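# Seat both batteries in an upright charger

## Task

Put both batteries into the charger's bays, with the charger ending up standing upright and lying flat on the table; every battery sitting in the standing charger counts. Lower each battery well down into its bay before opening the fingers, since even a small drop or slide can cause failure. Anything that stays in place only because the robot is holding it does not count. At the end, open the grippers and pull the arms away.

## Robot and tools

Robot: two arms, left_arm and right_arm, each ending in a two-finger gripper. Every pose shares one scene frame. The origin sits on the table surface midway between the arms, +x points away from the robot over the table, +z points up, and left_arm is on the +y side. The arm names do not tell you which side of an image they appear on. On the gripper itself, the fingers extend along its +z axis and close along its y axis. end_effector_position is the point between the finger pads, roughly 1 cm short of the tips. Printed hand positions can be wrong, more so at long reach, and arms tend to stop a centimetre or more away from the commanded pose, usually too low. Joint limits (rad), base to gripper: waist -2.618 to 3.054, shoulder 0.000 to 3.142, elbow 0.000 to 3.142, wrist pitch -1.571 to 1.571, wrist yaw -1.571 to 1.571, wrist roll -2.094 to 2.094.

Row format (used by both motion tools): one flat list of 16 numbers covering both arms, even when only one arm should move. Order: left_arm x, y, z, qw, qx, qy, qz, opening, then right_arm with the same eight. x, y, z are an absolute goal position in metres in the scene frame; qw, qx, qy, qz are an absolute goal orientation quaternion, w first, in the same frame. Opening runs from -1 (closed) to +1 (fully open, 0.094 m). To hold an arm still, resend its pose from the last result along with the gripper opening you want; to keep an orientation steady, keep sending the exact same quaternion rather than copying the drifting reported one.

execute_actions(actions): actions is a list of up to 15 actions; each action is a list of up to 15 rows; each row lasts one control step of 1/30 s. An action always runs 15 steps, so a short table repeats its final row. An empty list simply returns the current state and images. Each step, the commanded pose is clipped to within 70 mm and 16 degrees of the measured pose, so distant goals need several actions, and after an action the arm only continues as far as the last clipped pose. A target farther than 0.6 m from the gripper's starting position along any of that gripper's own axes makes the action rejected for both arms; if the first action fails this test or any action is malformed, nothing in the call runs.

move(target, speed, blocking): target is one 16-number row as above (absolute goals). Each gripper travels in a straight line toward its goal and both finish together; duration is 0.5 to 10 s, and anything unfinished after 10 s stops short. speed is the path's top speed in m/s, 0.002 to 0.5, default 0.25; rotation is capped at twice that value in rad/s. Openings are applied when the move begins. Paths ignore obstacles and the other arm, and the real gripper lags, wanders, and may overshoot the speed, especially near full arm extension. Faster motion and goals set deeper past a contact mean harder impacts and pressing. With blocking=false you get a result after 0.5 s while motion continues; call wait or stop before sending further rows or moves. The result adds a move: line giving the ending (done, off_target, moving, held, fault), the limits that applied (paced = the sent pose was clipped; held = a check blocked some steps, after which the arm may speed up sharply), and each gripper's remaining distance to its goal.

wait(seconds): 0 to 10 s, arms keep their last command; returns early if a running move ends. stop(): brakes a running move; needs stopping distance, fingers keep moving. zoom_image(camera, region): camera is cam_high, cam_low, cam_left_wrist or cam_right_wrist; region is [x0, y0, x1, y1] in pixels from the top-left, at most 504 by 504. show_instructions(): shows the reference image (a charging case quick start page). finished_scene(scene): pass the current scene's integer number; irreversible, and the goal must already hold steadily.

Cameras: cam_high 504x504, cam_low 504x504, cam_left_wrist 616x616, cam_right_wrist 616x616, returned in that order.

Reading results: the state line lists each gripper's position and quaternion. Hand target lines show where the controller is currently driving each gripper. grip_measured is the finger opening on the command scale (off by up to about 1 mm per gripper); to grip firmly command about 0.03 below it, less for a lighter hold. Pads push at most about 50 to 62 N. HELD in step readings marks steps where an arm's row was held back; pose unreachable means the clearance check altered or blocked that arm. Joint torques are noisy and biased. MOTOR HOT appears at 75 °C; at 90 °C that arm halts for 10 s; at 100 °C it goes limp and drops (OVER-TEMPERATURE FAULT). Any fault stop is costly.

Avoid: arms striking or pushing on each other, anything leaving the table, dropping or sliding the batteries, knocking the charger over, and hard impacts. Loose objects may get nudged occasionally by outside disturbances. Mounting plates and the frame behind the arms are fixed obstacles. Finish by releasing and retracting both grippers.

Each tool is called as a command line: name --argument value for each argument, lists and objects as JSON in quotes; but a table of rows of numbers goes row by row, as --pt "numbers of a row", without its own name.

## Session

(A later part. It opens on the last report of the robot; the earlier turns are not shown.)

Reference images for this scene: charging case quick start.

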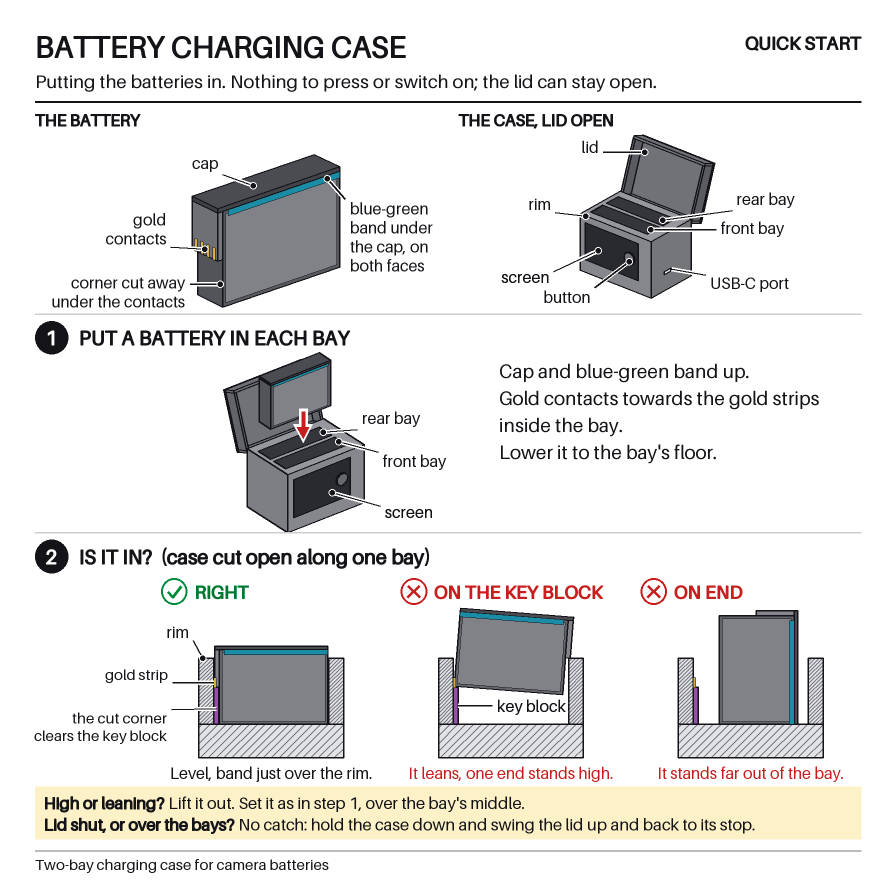

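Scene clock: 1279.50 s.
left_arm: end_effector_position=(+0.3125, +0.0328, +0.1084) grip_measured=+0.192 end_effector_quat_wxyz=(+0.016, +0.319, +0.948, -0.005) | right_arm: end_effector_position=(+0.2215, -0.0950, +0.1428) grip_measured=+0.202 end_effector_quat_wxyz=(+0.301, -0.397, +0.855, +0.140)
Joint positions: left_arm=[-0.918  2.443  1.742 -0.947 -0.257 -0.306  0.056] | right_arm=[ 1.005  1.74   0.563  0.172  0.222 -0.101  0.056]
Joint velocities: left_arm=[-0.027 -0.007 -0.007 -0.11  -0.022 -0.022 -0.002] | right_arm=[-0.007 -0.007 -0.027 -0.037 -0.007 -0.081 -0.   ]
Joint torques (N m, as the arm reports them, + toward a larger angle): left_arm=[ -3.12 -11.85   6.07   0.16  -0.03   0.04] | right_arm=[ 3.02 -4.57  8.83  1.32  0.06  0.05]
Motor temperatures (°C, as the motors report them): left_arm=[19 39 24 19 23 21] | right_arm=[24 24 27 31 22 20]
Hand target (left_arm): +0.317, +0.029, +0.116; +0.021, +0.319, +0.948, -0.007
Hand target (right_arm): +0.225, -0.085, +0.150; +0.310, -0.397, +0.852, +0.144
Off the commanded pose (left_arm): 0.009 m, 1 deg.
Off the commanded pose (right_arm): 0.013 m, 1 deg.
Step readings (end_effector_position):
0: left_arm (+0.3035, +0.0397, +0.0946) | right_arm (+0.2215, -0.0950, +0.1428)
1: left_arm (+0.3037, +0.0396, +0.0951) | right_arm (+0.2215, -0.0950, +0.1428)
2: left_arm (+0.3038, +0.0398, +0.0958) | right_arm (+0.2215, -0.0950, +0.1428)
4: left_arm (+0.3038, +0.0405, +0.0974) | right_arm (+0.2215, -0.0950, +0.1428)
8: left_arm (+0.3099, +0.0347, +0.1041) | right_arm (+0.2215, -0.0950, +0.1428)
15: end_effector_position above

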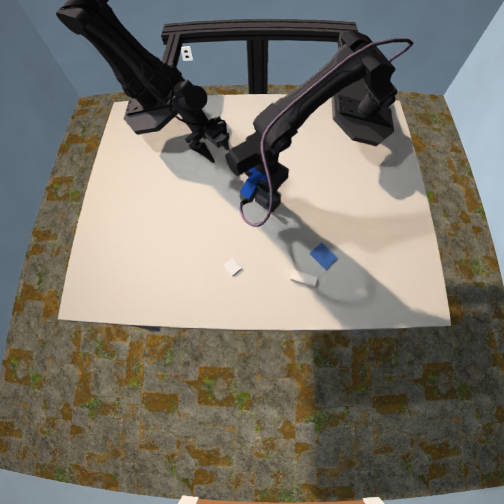

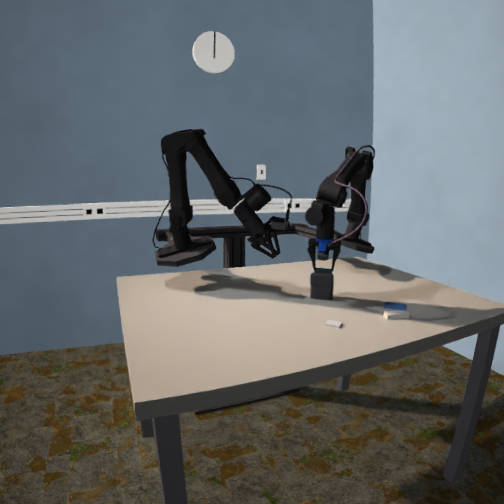

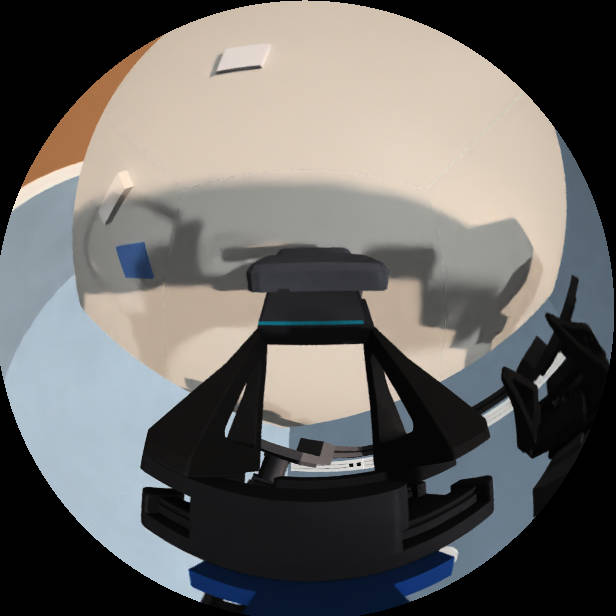

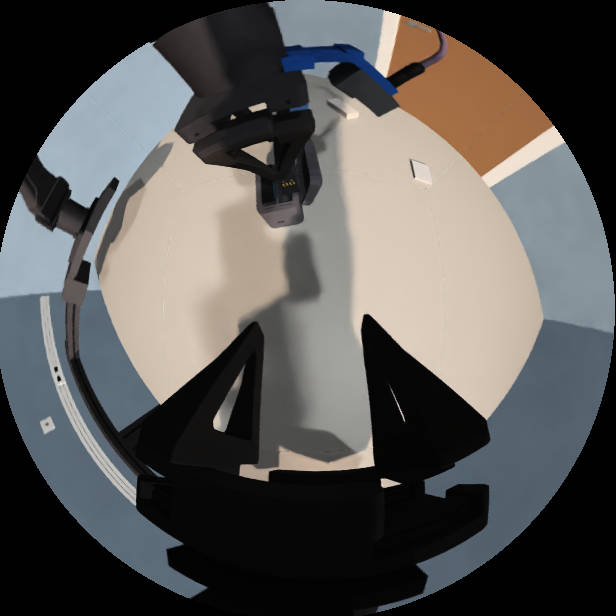

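execute_actions --actions '[[[0.3110,0.0340,0.100,0.021,0.319,0.9475,-0.007,0.14,0.225,-0.085,0.15,0.310,-0.397,0.852,0.1445,0.2]]]'

Scene clock: 1282.93 s.
left_arm: end_effector_position=(+0.3070, +0.0360, +0.0975) grip_measured=+0.192 end_effector_quat_wxyz=(+0.012, +0.320, +0.947, -0.002) | right_arm: end_effector_position=(+0.2215, -0.0950, +0.1428) grip_measured=+0.202 end_effector_quat_wxyz=(+0.301, -0.397, +0.855, +0.140)
Joint positions: left_arm=[-0.918  2.447  1.701 -0.912 -0.257 -0.305  0.056] | right_arm=[ 1.005  1.74   0.563  0.172  0.222 -0.101  0.056]
Joint velocities: left_arm=[ 0.002 -0.007 -0.002  0.051 -0.051 -0.007  0.   ] | right_arm=[ 0.012 -0.002 -0.007 -0.007  0.022 -0.007 -0.001]
Joint torques (N m, as the arm reports them, + toward a larger angle): left_arm=[ -2.72 -12.59   3.96   0.28  -0.02   0.06] | right_arm=[ 3.   -4.44  8.87  1.29  0.02  0.08]
Motor temperatures (°C, as the motors report them): left_arm=[19 39 24 19 23 21] | right_arm=[24 24 27 31 22 20]
Hand target (left_arm): +0.311, +0.034, +0.100; +0.021, +0.319, +0.947, -0.007
Hand target (right_arm): +0.225, -0.085, +0.150; +0.310, -0.397, +0.852, +0.144
Off the commanded pose (left_arm): 0.005 m, 1 deg.
Off the commanded pose (right_arm): 0.013 m, 1 deg.
Step readings (end_effector_position):
0: left_arm (+0.3114, +0.0344, +0.1083) | right_arm (+0.2215, -0.0950, +0.1428)
1: left_arm (+0.3111, +0.0343, +0.1071) | right_arm (+0.2215, -0.0950, +0.1428)
2: left_arm (+0.3109, +0.0339, +0.1056) | right_arm (+0.2215, -0.0950, +0.1428)
4: left_arm (+0.3085, +0.0355, +0.1015) | right_arm (+0.2215, -0.0950, +0.1428)
8: left_arm (+0.3056, +0.0379, +0.0975) | right_arm (+0.2215, -0.0950, +0.1428)
15: end_effector_position above

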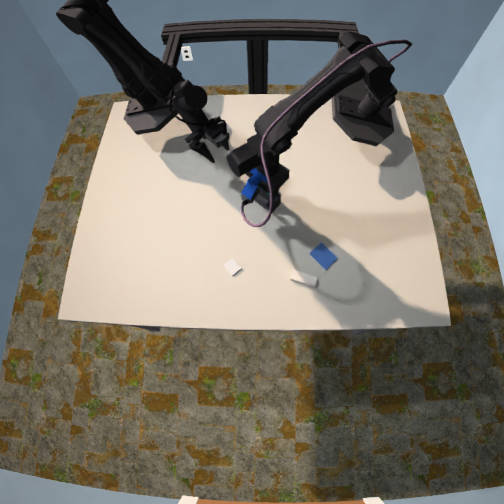

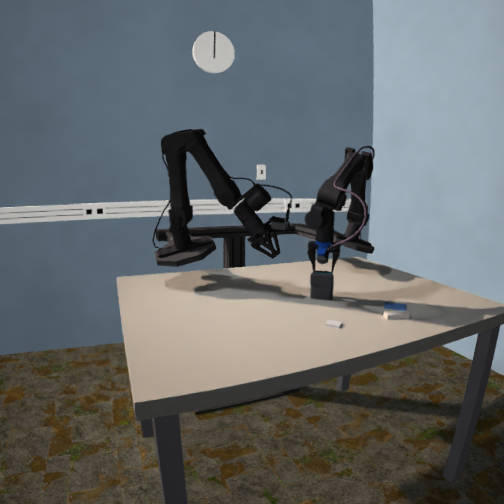

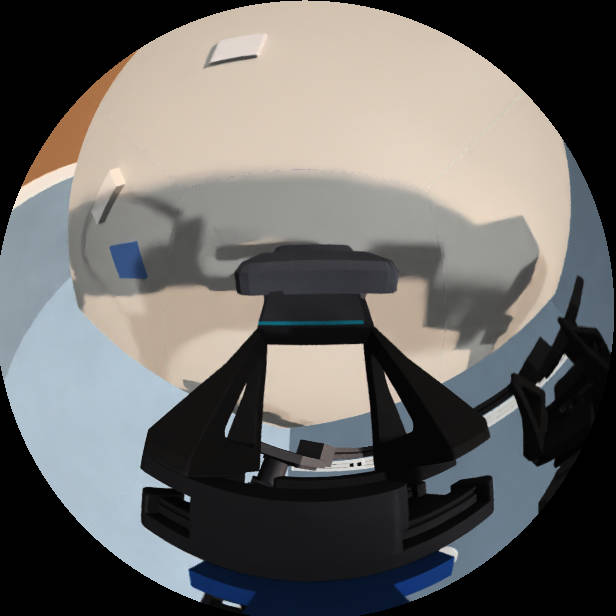

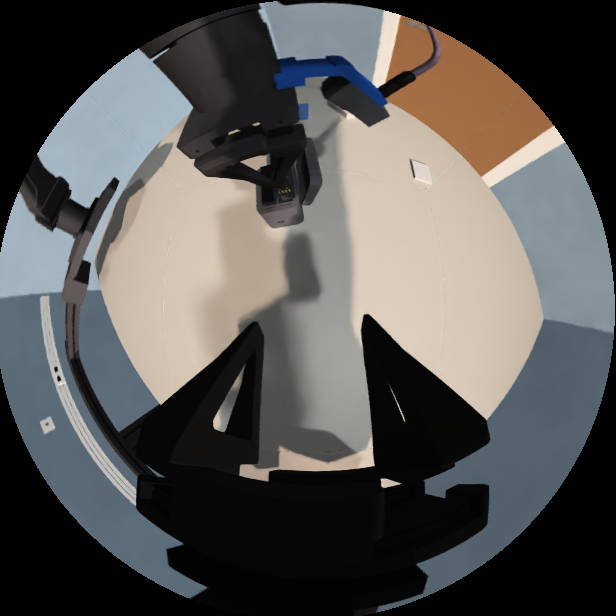

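execute_actions --actions '[[[0.3075,0.0362,0.090,0.021,0.319,0.9475,-0.007,0.14,0.225,-0.085,0.15,0.310,-0.397,0.852,0.1445,0.2]]]'

zoom_image --camera "cam_right_wrist" --region '[255,160,315,220]'

Scene clock: 1287.50 s.
left_arm: end_effector_position=(+0.3062, +0.0355, +0.0938) grip_measured=+0.192 end_effector_quat_wxyz=(+0.015, +0.319, +0.947, -0.005) | right_arm: end_effector_position=(+0.2215, -0.0950, +0.1428) grip_measured=+0.202 end_effector_quat_wxyz=(+0.301, -0.397, +0.855, +0.140)
Joint positions: left_arm=[-0.918  2.445  1.68  -0.884 -0.257 -0.304  0.056] | right_arm=[ 1.005  1.74   0.563  0.172  0.222 -0.101  0.056]
Joint velocities: left_arm=[ 0.007 -0.002  0.002 -0.037  0.037 -0.051  0.   ] | right_arm=[-0.007  0.002 -0.007  0.051 -0.037 -0.007  0.001]
Joint torques (N m, as the arm reports them, + toward a larger angle): left_arm=[ -2.64 -11.94   2.86   0.47   0.     0.11] | right_arm=[ 3.15 -4.53  8.77  1.32  0.07  0.06]
Motor temperatures (°C, as the motors report them): left_arm=[19 39 24 19 23 21] | right_arm=[24 24 27 31 22 20]
Hand target (left_arm): +0.308, +0.036, +0.090; +0.021, +0.319, +0.948, -0.007
Hand target (right_arm): +0.225, -0.085, +0.150; +0.310, -0.397, +0.852, +0.144
Off the commanded pose (left_arm): 0.004 m, 1 deg.
Off the commanded pose (right_arm): 0.013 m, 1 deg.
Step readings (end_effector_position):
0: left_arm (+0.3073, +0.0355, +0.0976) | right_arm (+0.2215, -0.0950, +0.1428)
1: left_arm (+0.3070, +0.0354, +0.0963) | right_arm (+0.2215, -0.0950, +0.1428)
2: left_arm (+0.3067, +0.0352, +0.0948) | right_arm (+0.2215, -0.0950, +0.1428)
4: left_arm (+0.3055, +0.0365, +0.0935) | right_arm (+0.2215, -0.0950, +0.1428)
8: left_arm (+0.3062, +0.0355, +0.0938) | right_arm (+0.2215, -0.0950, +0.1428)
15: end_effector_position above

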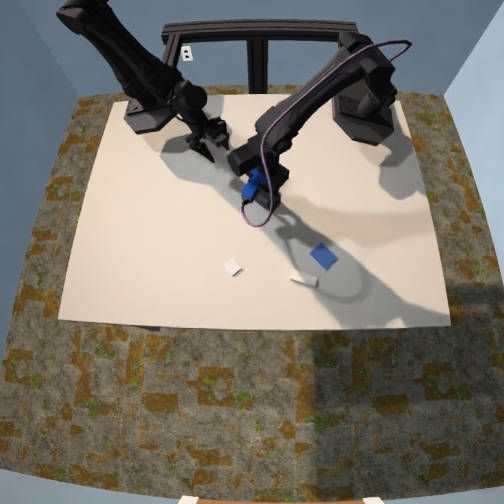

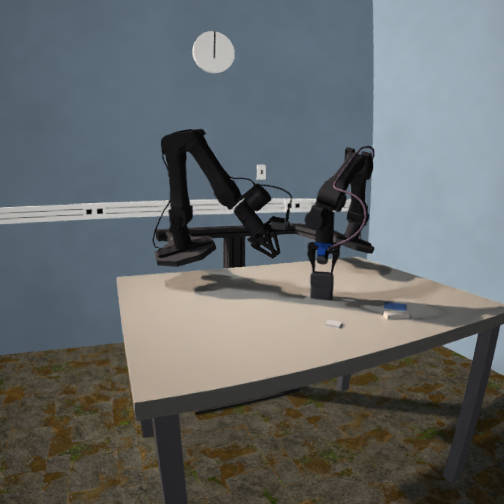

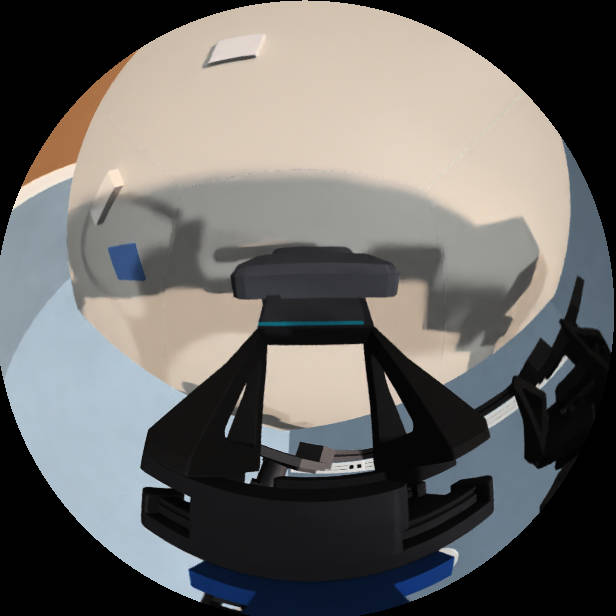

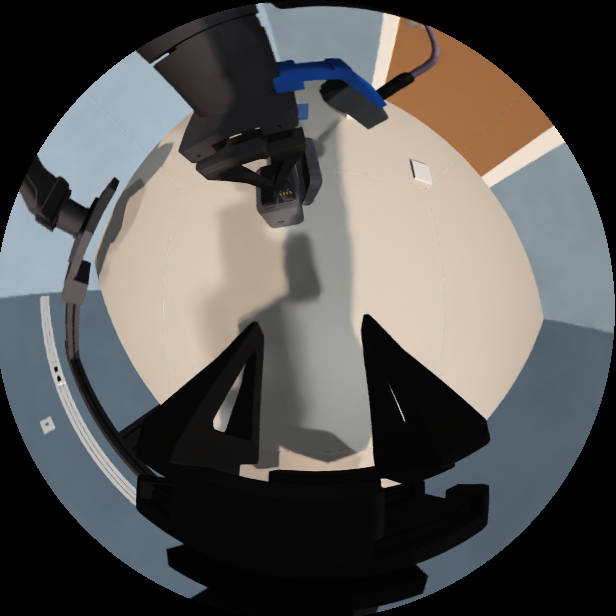

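Region (255, 160, 315, 220) of cam_right_wrist's 616x616 image, scaled by 8.400, with more detail than that image has.

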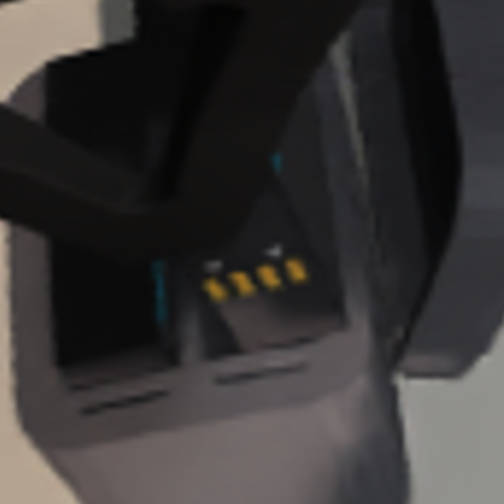

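execute_actions --actions '[[[0.3040,0.0386,0.099,0.021,0.319,0.9475,-0.007,0.14,0.225,-0.085,0.15,0.310,-0.397,0.852,0.1445,0.2]]]'

zoom_image --camera "cam_right_wrist" --region '[255,160,315,220]'

Scene clock: 1294.93 s.
left_arm: end_effector_position=(+0.3055, +0.0369, +0.0943) grip_measured=+0.192 end_effector_quat_wxyz=(+0.017, +0.319, +0.948, -0.006) | right_arm: end_effector_position=(+0.2215, -0.0950, +0.1428) grip_measured=+0.202 end_effector_quat_wxyz=(+0.301, -0.397, +0.855, +0.140)
Joint positions: left_arm=[-0.918  2.434  1.663 -0.873 -0.258 -0.304  0.056] | right_arm=[ 1.005  1.74   0.563  0.172  0.222 -0.101  0.056]
Joint velocities: left_arm=[-0.002  0.002  0.007  0.022 -0.037 -0.037  0.001] | right_arm=[ 0.002  0.007 -0.007  0.081 -0.11  -0.007  0.001]
Joint torques (N m, as the arm reports them, + toward a larger angle): left_arm=[ -3.2  -13.43   2.95   0.24  -0.05  -0.01] | right_arm=[ 3.03 -4.64  8.94  1.32  0.03  0.05]
Motor temperatures (°C, as the motors report them): left_arm=[19 39 24 19 23 21] | right_arm=[24 24 27 31 22 20]
Hand target (left_arm): +0.304, +0.039, +0.099; +0.021, +0.319, +0.948, -0.007
Hand target (right_arm): +0.225, -0.085, +0.150; +0.310, -0.397, +0.852, +0.144
Off the commanded pose (left_arm): 0.005 m, 0 deg.
Off the commanded pose (right_arm): 0.013 m, 1 deg.
Step readings (end_effector_position):
0: left_arm (+0.3062, +0.0355, +0.0938) | right_arm (+0.2215, -0.0950, +0.1428)
1: left_arm (+0.3063, +0.0358, +0.0944) | right_arm (+0.2215, -0.0950, +0.1428)
2: left_arm (+0.3058, +0.0365, +0.0945) | right_arm (+0.2215, -0.0950, +0.1428)
4: left_arm (+0.3047, +0.0377, +0.0939) | right_arm (+0.2215, -0.0950, +0.1428)
8: left_arm (+0.3054, +0.0369, +0.0943) | right_arm (+0.2215, -0.0950, +0.1428)
15: end_effector_position above

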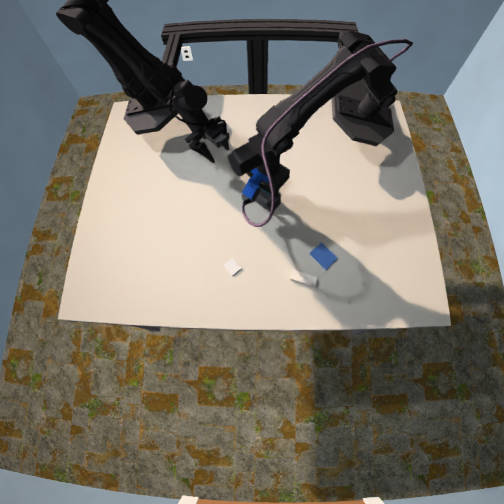

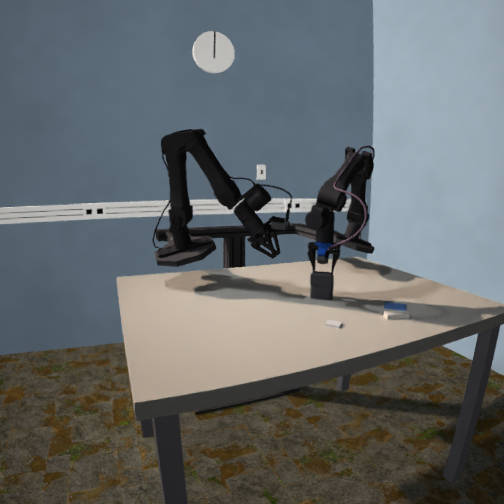

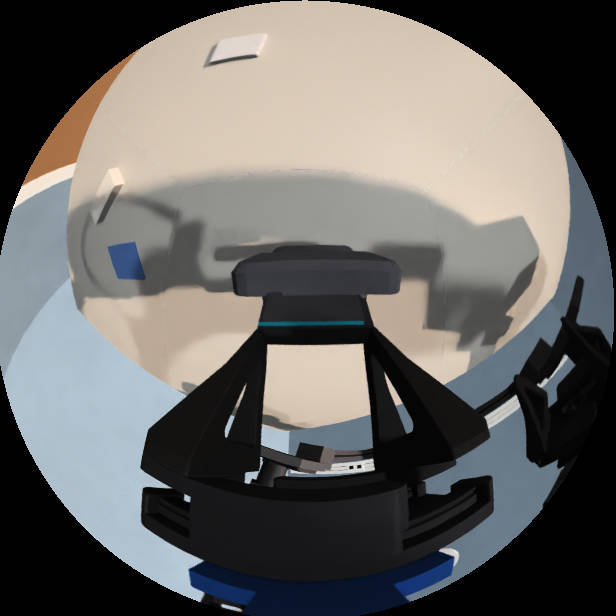

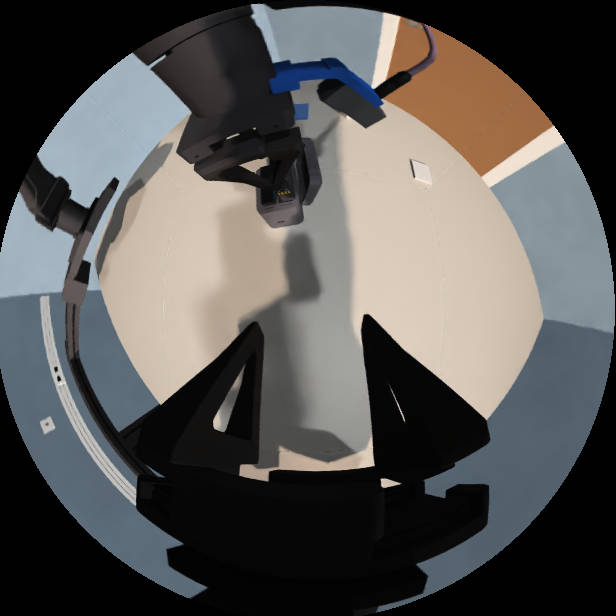

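Region (255, 160, 315, 220) of cam_right_wrist's 616x616 image, scaled by 8.400, with more detail than that image has.

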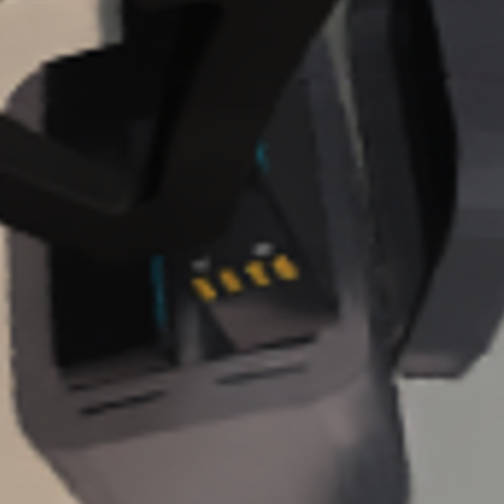

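execute_actions --actions '[[[0.3030,0.0394,0.101,0.021,0.319,0.9475,-0.007,0.14,0.225,-0.085,0.15,0.310,-0.397,0.852,0.1445,0.2]]]'

zoom_image --camera "cam_right_wrist" --region '[255,160,315,220]'

Scene clock: 1299.53 s.
left_arm: end_effector_position=(+0.3055, +0.0369, +0.0943) grip_measured=+0.192 end_effector_quat_wxyz=(+0.017, +0.319, +0.948, -0.006) | right_arm: end_effector_position=(+0.2215, -0.0950, +0.1428) grip_measured=+0.202 end_effector_quat_wxyz=(+0.301, -0.397, +0.855, +0.140)
Joint positions: left_arm=[-0.918  2.434  1.663 -0.873 -0.258 -0.304  0.056] | right_arm=[ 1.005  1.74   0.563  0.172  0.222 -0.101  0.056]
Joint velocities: left_arm=[-0.002  0.012 -0.017  0.022 -0.007  0.066 -0.001] | right_arm=[-0.002 -0.012  0.002  0.007  0.022  0.022 -0.   ]
Joint torques (N m, as the arm reports them, + toward a larger angle): left_arm=[ -3.5  -13.94   2.62   0.19  -0.04  -0.01] | right_arm=[ 3.14 -4.62  8.81  1.32  0.05  0.03]
Motor temperatures (°C, as the motors report them): left_arm=[19 40 24 19 23 21] | right_arm=[24 24 27 31 22 20]
Hand target (left_arm): +0.303, +0.039, +0.101; +0.021, +0.319, +0.947, -0.007
Hand target (right_arm): +0.225, -0.085, +0.150; +0.310, -0.397, +0.852, +0.144
Off the commanded pose (left_arm): 0.008 m, 0 deg.
Off the commanded pose (right_arm): 0.013 m, 1 deg.
Step readings (end_effector_position):
0: left_arm (+0.3055, +0.0369, +0.0943) | right_arm (+0.2215, -0.0950, +0.1428)
1: left_arm (+0.3055, +0.0369, +0.0943) | right_arm (+0.2215, -0.0950, +0.1428)
2: left_arm (+0.3055, +0.0369, +0.0943) | right_arm (+0.2215, -0.0950, +0.1428)
4: left_arm (+0.3055, +0.0369, +0.0943) | right_arm (+0.2215, -0.0950, +0.1428)
8: left_arm (+0.3055, +0.0369, +0.0943) | right_arm (+0.2215, -0.0950, +0.1428)
15: end_effector_position above

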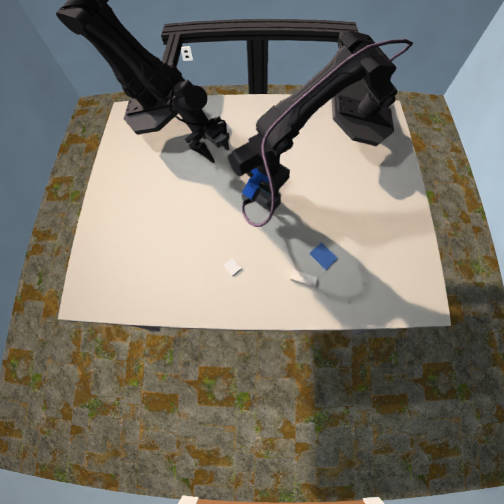

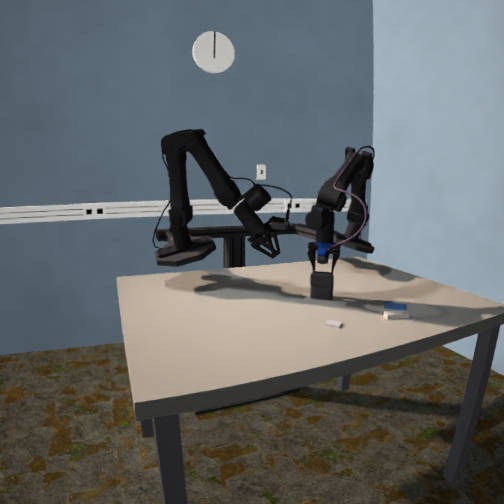

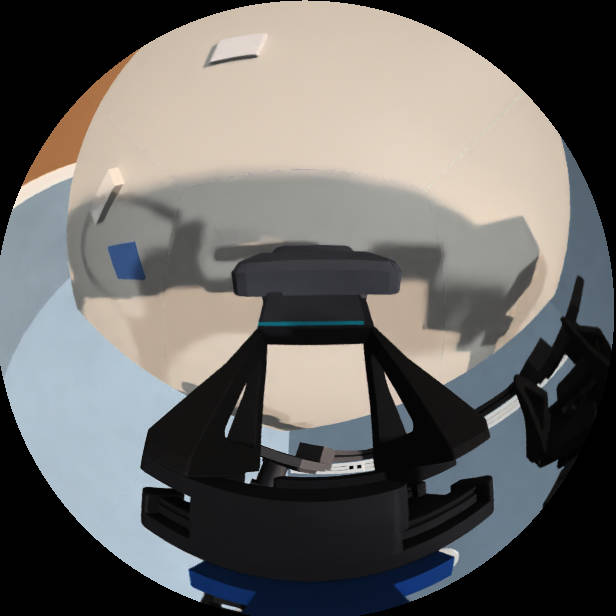

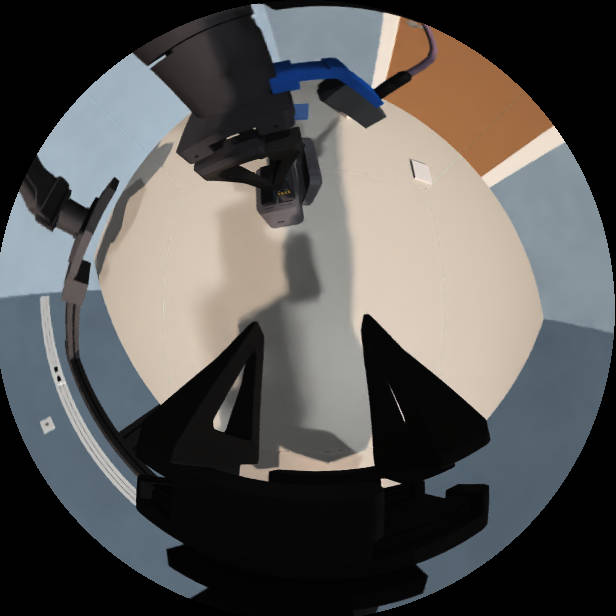

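Region (255, 160, 315, 220) of cam_right_wrist's 616x616 image, scaled by 8.400, with more detail than that image has.

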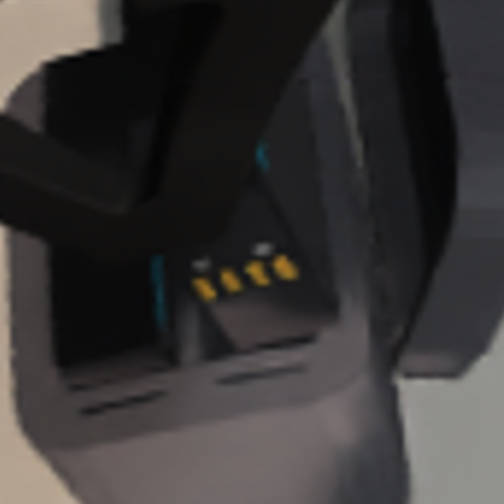

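execute_actions --actions '[]'

zoom_image --camera "cam_right_wrist" --region '[255,160,315,220]'

Scene clock: 1315.57 s.
left_arm: end_effector_position=(+0.3055, +0.0369, +0.0943) grip_measured=+0.192 end_effector_quat_wxyz=(+0.017, +0.319, +0.948, -0.006) | right_arm: end_effector_position=(+0.2215, -0.0950, +0.1428) grip_measured=+0.202 end_effector_quat_wxyz=(+0.301, -0.397, +0.855, +0.140)
Joint positions: left_arm=[-0.918  2.434  1.663 -0.873 -0.258 -0.304  0.056] | right_arm=[ 1.005  1.74   0.563  0.172  0.222 -0.101  0.056]
Joint velocities: left_arm=[ 0.002 -0.007 -0.002 -0.007 -0.007 -0.066  0.001] | right_arm=[ 0.007  0.002  0.007  0.051 -0.066 -0.007  0.   ]
Joint torques (N m, as the arm reports them, + toward a larger angle): left_arm=[ -3.42 -14.01   2.61   0.19  -0.03  -0.05] | right_arm=[ 3.07 -4.6   8.86  1.28  0.03  0.03]
Motor temperatures (°C, as the motors report them): left_arm=[20 41 24 19 23 21] | right_arm=[24 24 27 31 22 20]
Hand target (left_arm): +0.303, +0.039, +0.101; +0.021, +0.319, +0.947, -0.007
Hand target (right_arm): +0.225, -0.085, +0.150; +0.310, -0.397, +0.852, +0.144
Off the commanded pose (left_arm): 0.008 m, 0 deg.
Off the commanded pose (right_arm): 0.013 m, 1 deg.

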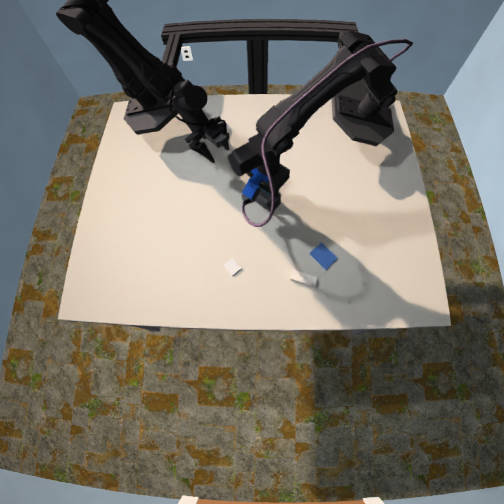

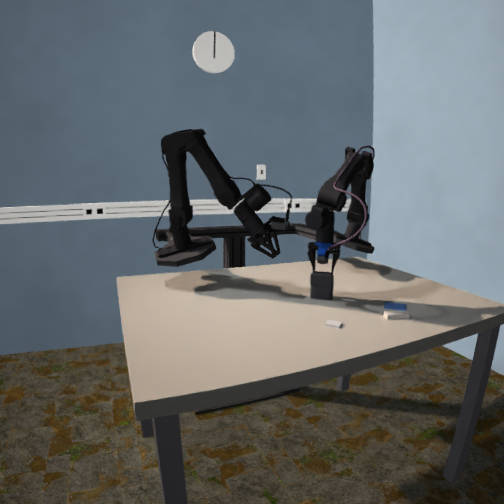

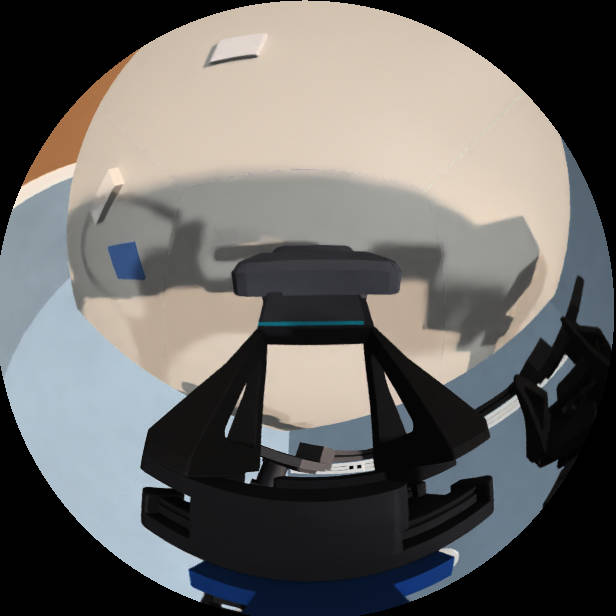

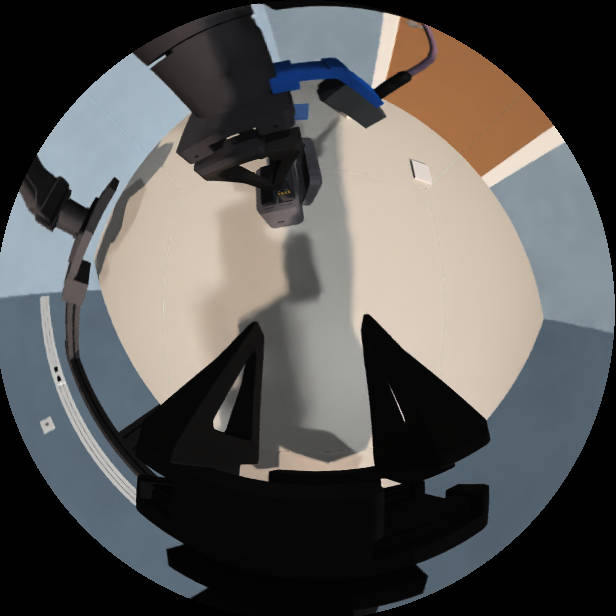

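Region (255, 160, 315, 220) of cam_right_wrist's 616x616 image, scaled by 8.400, with more detail than that image has.

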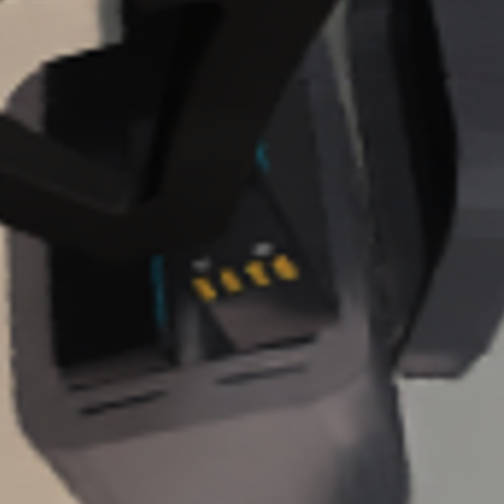

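execute_actions --actions '[[[0.3025,0.0400,0.106,0.021,0.319,0.9475,-0.007,0.14,0.225,-0.085,0.15,0.310,-0.397,0.852,0.1445,0.2]]]'

zoom_image --camera "cam_right_wrist" --region '[255,160,315,220]'

Scene clock: 1319.07 s.
left_arm: end_effector_position=(+0.3034, +0.0400, +0.0945) grip_measured=+0.192 end_effector_quat_wxyz=(+0.014, +0.319, +0.948, -0.004) | right_arm: end_effector_position=(+0.2215, -0.0950, +0.1428) grip_measured=+0.202 end_effector_quat_wxyz=(+0.301, -0.397, +0.855, +0.140)
Joint positions: left_arm=[-0.918  2.427  1.651 -0.876 -0.258 -0.306  0.056] | right_arm=[ 1.005  1.74   0.563  0.172  0.222 -0.101  0.056]
Joint velocities: left_arm=[-0.012  0.007  0.002  0.037 -0.022  0.051  0.   ] | right_arm=[ 0.007 -0.012 -0.032 -0.007  0.022  0.081  0.   ]
Joint torques (N m, as the arm reports them, + toward a larger angle): left_arm=[ -3.63 -14.24   3.54   0.1   -0.01  -0.04] | right_arm=[ 3.1  -4.7   8.82  1.35  0.03  0.06]
Motor temperatures (°C, as the motors report them): left_arm=[20 41 24 19 23 21] | right_arm=[24 24 27 31 22 20]
Hand target (left_arm): +0.303, +0.040, +0.106; +0.021, +0.319, +0.947, -0.007
Hand target (right_arm): +0.225, -0.085, +0.150; +0.310, -0.397, +0.852, +0.144
Off the commanded pose (left_arm): 0.012 m, 1 deg.
Off the commanded pose (right_arm): 0.013 m, 1 deg.
Step readings (end_effector_position):
0: left_arm (+0.3055, +0.0369, +0.0943) | right_arm (+0.2215, -0.0950, +0.1428)
1: left_arm (+0.3056, +0.0370, +0.0947) | right_arm (+0.2215, -0.0950, +0.1428)
2: left_arm (+0.3052, +0.0376, +0.0950) | right_arm (+0.2215, -0.0950, +0.1428)
4: left_arm (+0.3042, +0.0391, +0.0950) | right_arm (+0.2215, -0.0950, +0.1428)
8: left_arm (+0.3034, +0.0400, +0.0945) | right_arm (+0.2215, -0.0950, +0.1428)
15: end_effector_position above

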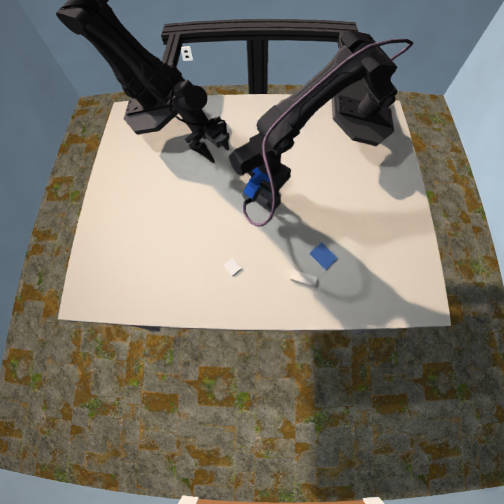

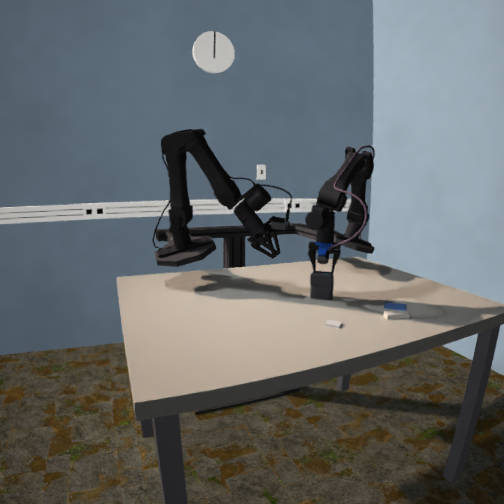

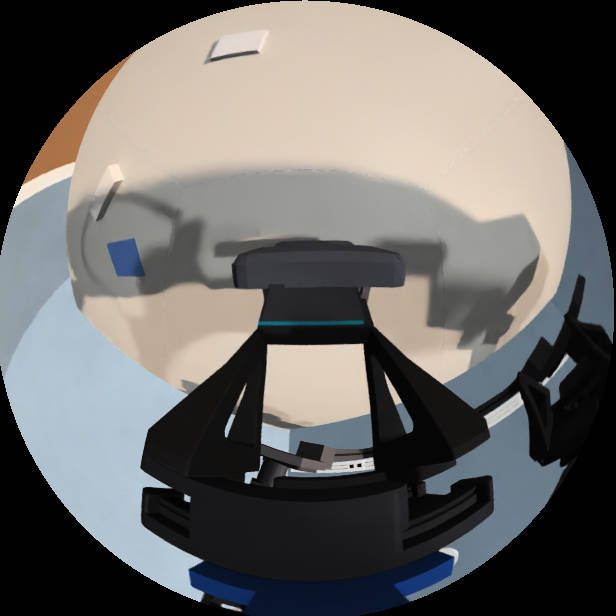

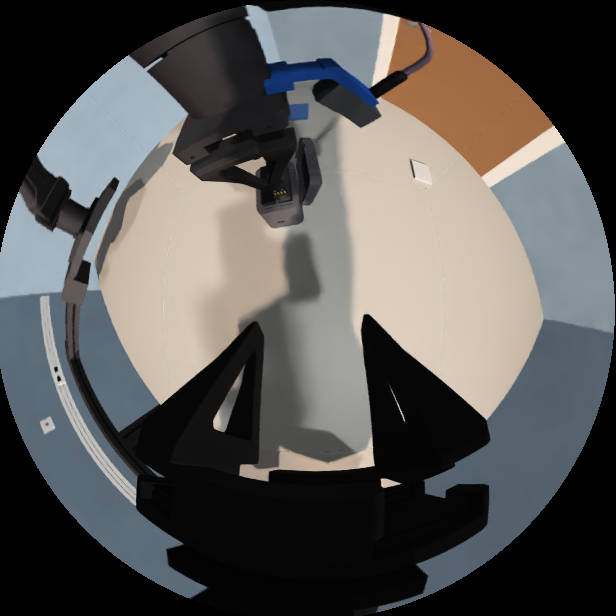

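Region (255, 160, 315, 220) of cam_right_wrist's 616x616 image, scaled by 8.400, with more detail than that image has.

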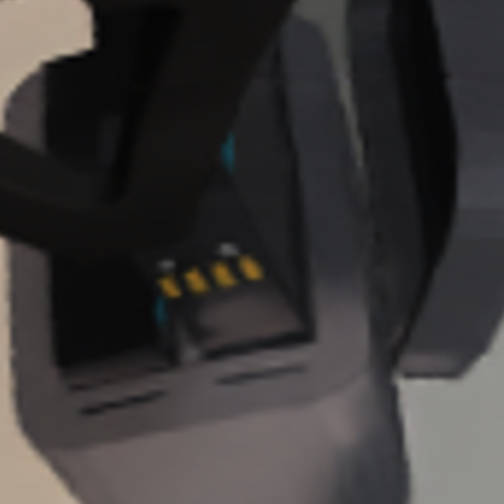

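execute_actions --actions '[[[0.3064,0.0377,0.091,0.021,0.319,0.9475,-0.007,0.14,0.225,-0.085,0.15,0.310,-0.397,0.852,0.1445,0.2]]]'

zoom_image --camera "cam_right_wrist" --region '[255,160,315,220]'

Scene clock: 1326.93 s.
left_arm: end_effector_position=(+0.3033, +0.0385, +0.0908) grip_measured=+0.192 end_effector_quat_wxyz=(+0.015, +0.320, +0.947, -0.004) | right_arm: end_effector_position=(+0.2215, -0.0950, +0.1428) grip_measured=+0.202 end_effector_quat_wxyz=(+0.301, -0.397, +0.855, +0.140)
Joint positions: left_arm=[-0.918  2.436  1.651 -0.865 -0.258 -0.304  0.056] | right_arm=[ 1.005  1.74   0.563  0.172  0.222 -0.101  0.056]
Joint velocities: left_arm=[ 0.012 -0.017  0.002 -0.007 -0.007  0.037  0.   ] | right_arm=[ 0.007 -0.012  0.012 -0.095  0.037  0.007  0.   ]
Joint torques (N m, as the arm reports them, + toward a larger angle): left_arm=[ -2.79 -11.81   3.78   0.3   -0.05   0.05] | right_arm=[ 2.98 -4.47  8.9   1.33  0.07  0.07]
Motor temperatures (°C, as the motors report them): left_arm=[20 41 24 19 23 21] | right_arm=[24 23 27 31 22 20]
Hand target (left_arm): +0.306, +0.038, +0.091; +0.021, +0.319, +0.948, -0.007
Hand target (right_arm): +0.225, -0.085, +0.150; +0.310, -0.397, +0.852, +0.144
Off the commanded pose (left_arm): 0.003 m, 1 deg.
Off the commanded pose (right_arm): 0.013 m, 1 deg.
Step readings (end_effector_position):
0: left_arm (+0.3034, +0.0400, +0.0945) | right_arm (+0.2215, -0.0950, +0.1428)
1: left_arm (+0.3035, +0.0398, +0.0945) | right_arm (+0.2215, -0.0950, +0.1428)
2: left_arm (+0.3037, +0.0395, +0.0942) | right_arm (+0.2215, -0.0950, +0.1428)
4: left_arm (+0.3038, +0.0389, +0.0931) | right_arm (+0.2215, -0.0950, +0.1428)
8: left_arm (+0.3032, +0.0387, +0.0910) | right_arm (+0.2215, -0.0950, +0.1428)
15: end_effector_position above

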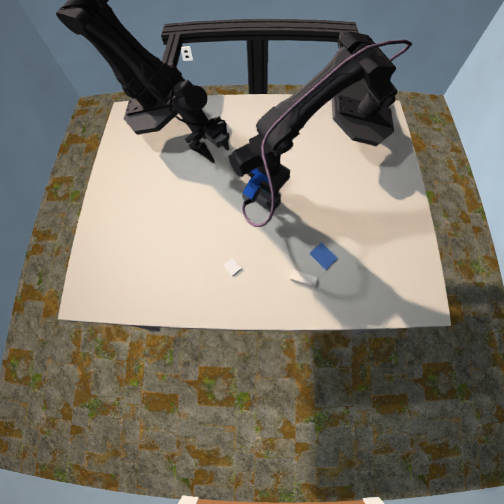

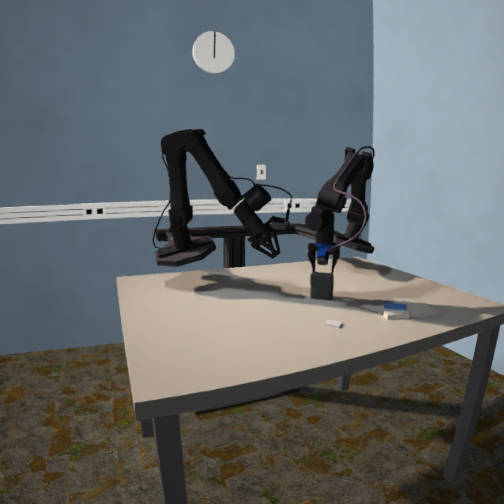

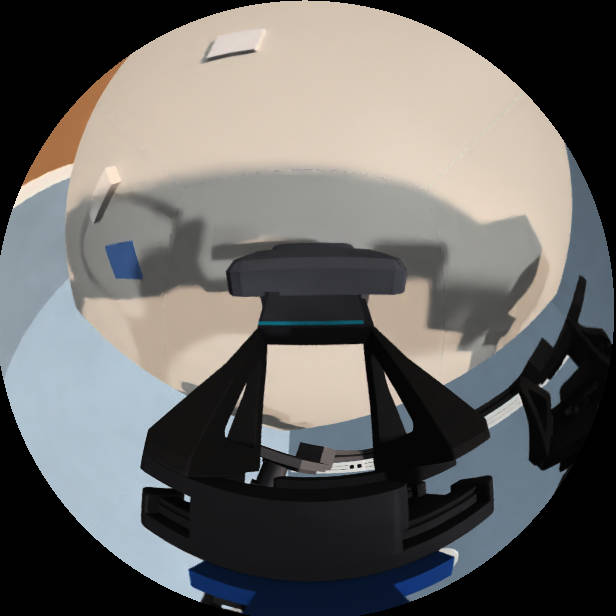

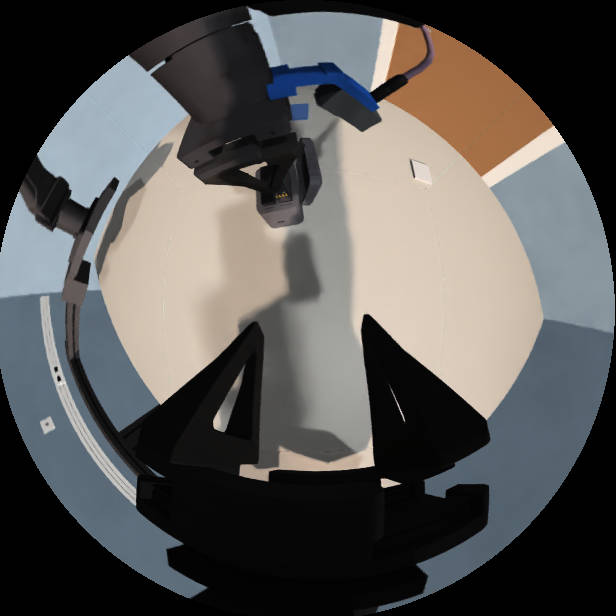

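Region (255, 160, 315, 220) of cam_right_wrist's 616x616 image, scaled by 8.400, with more detail than that image has.

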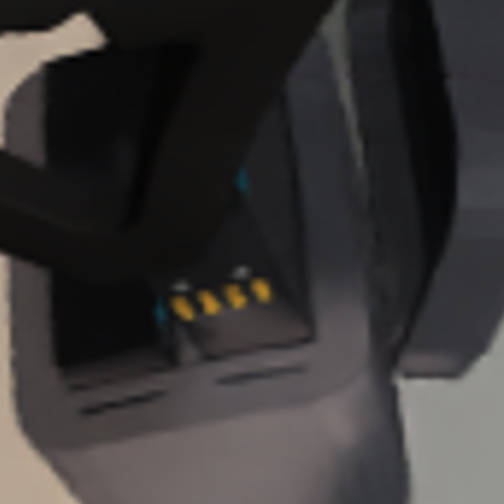

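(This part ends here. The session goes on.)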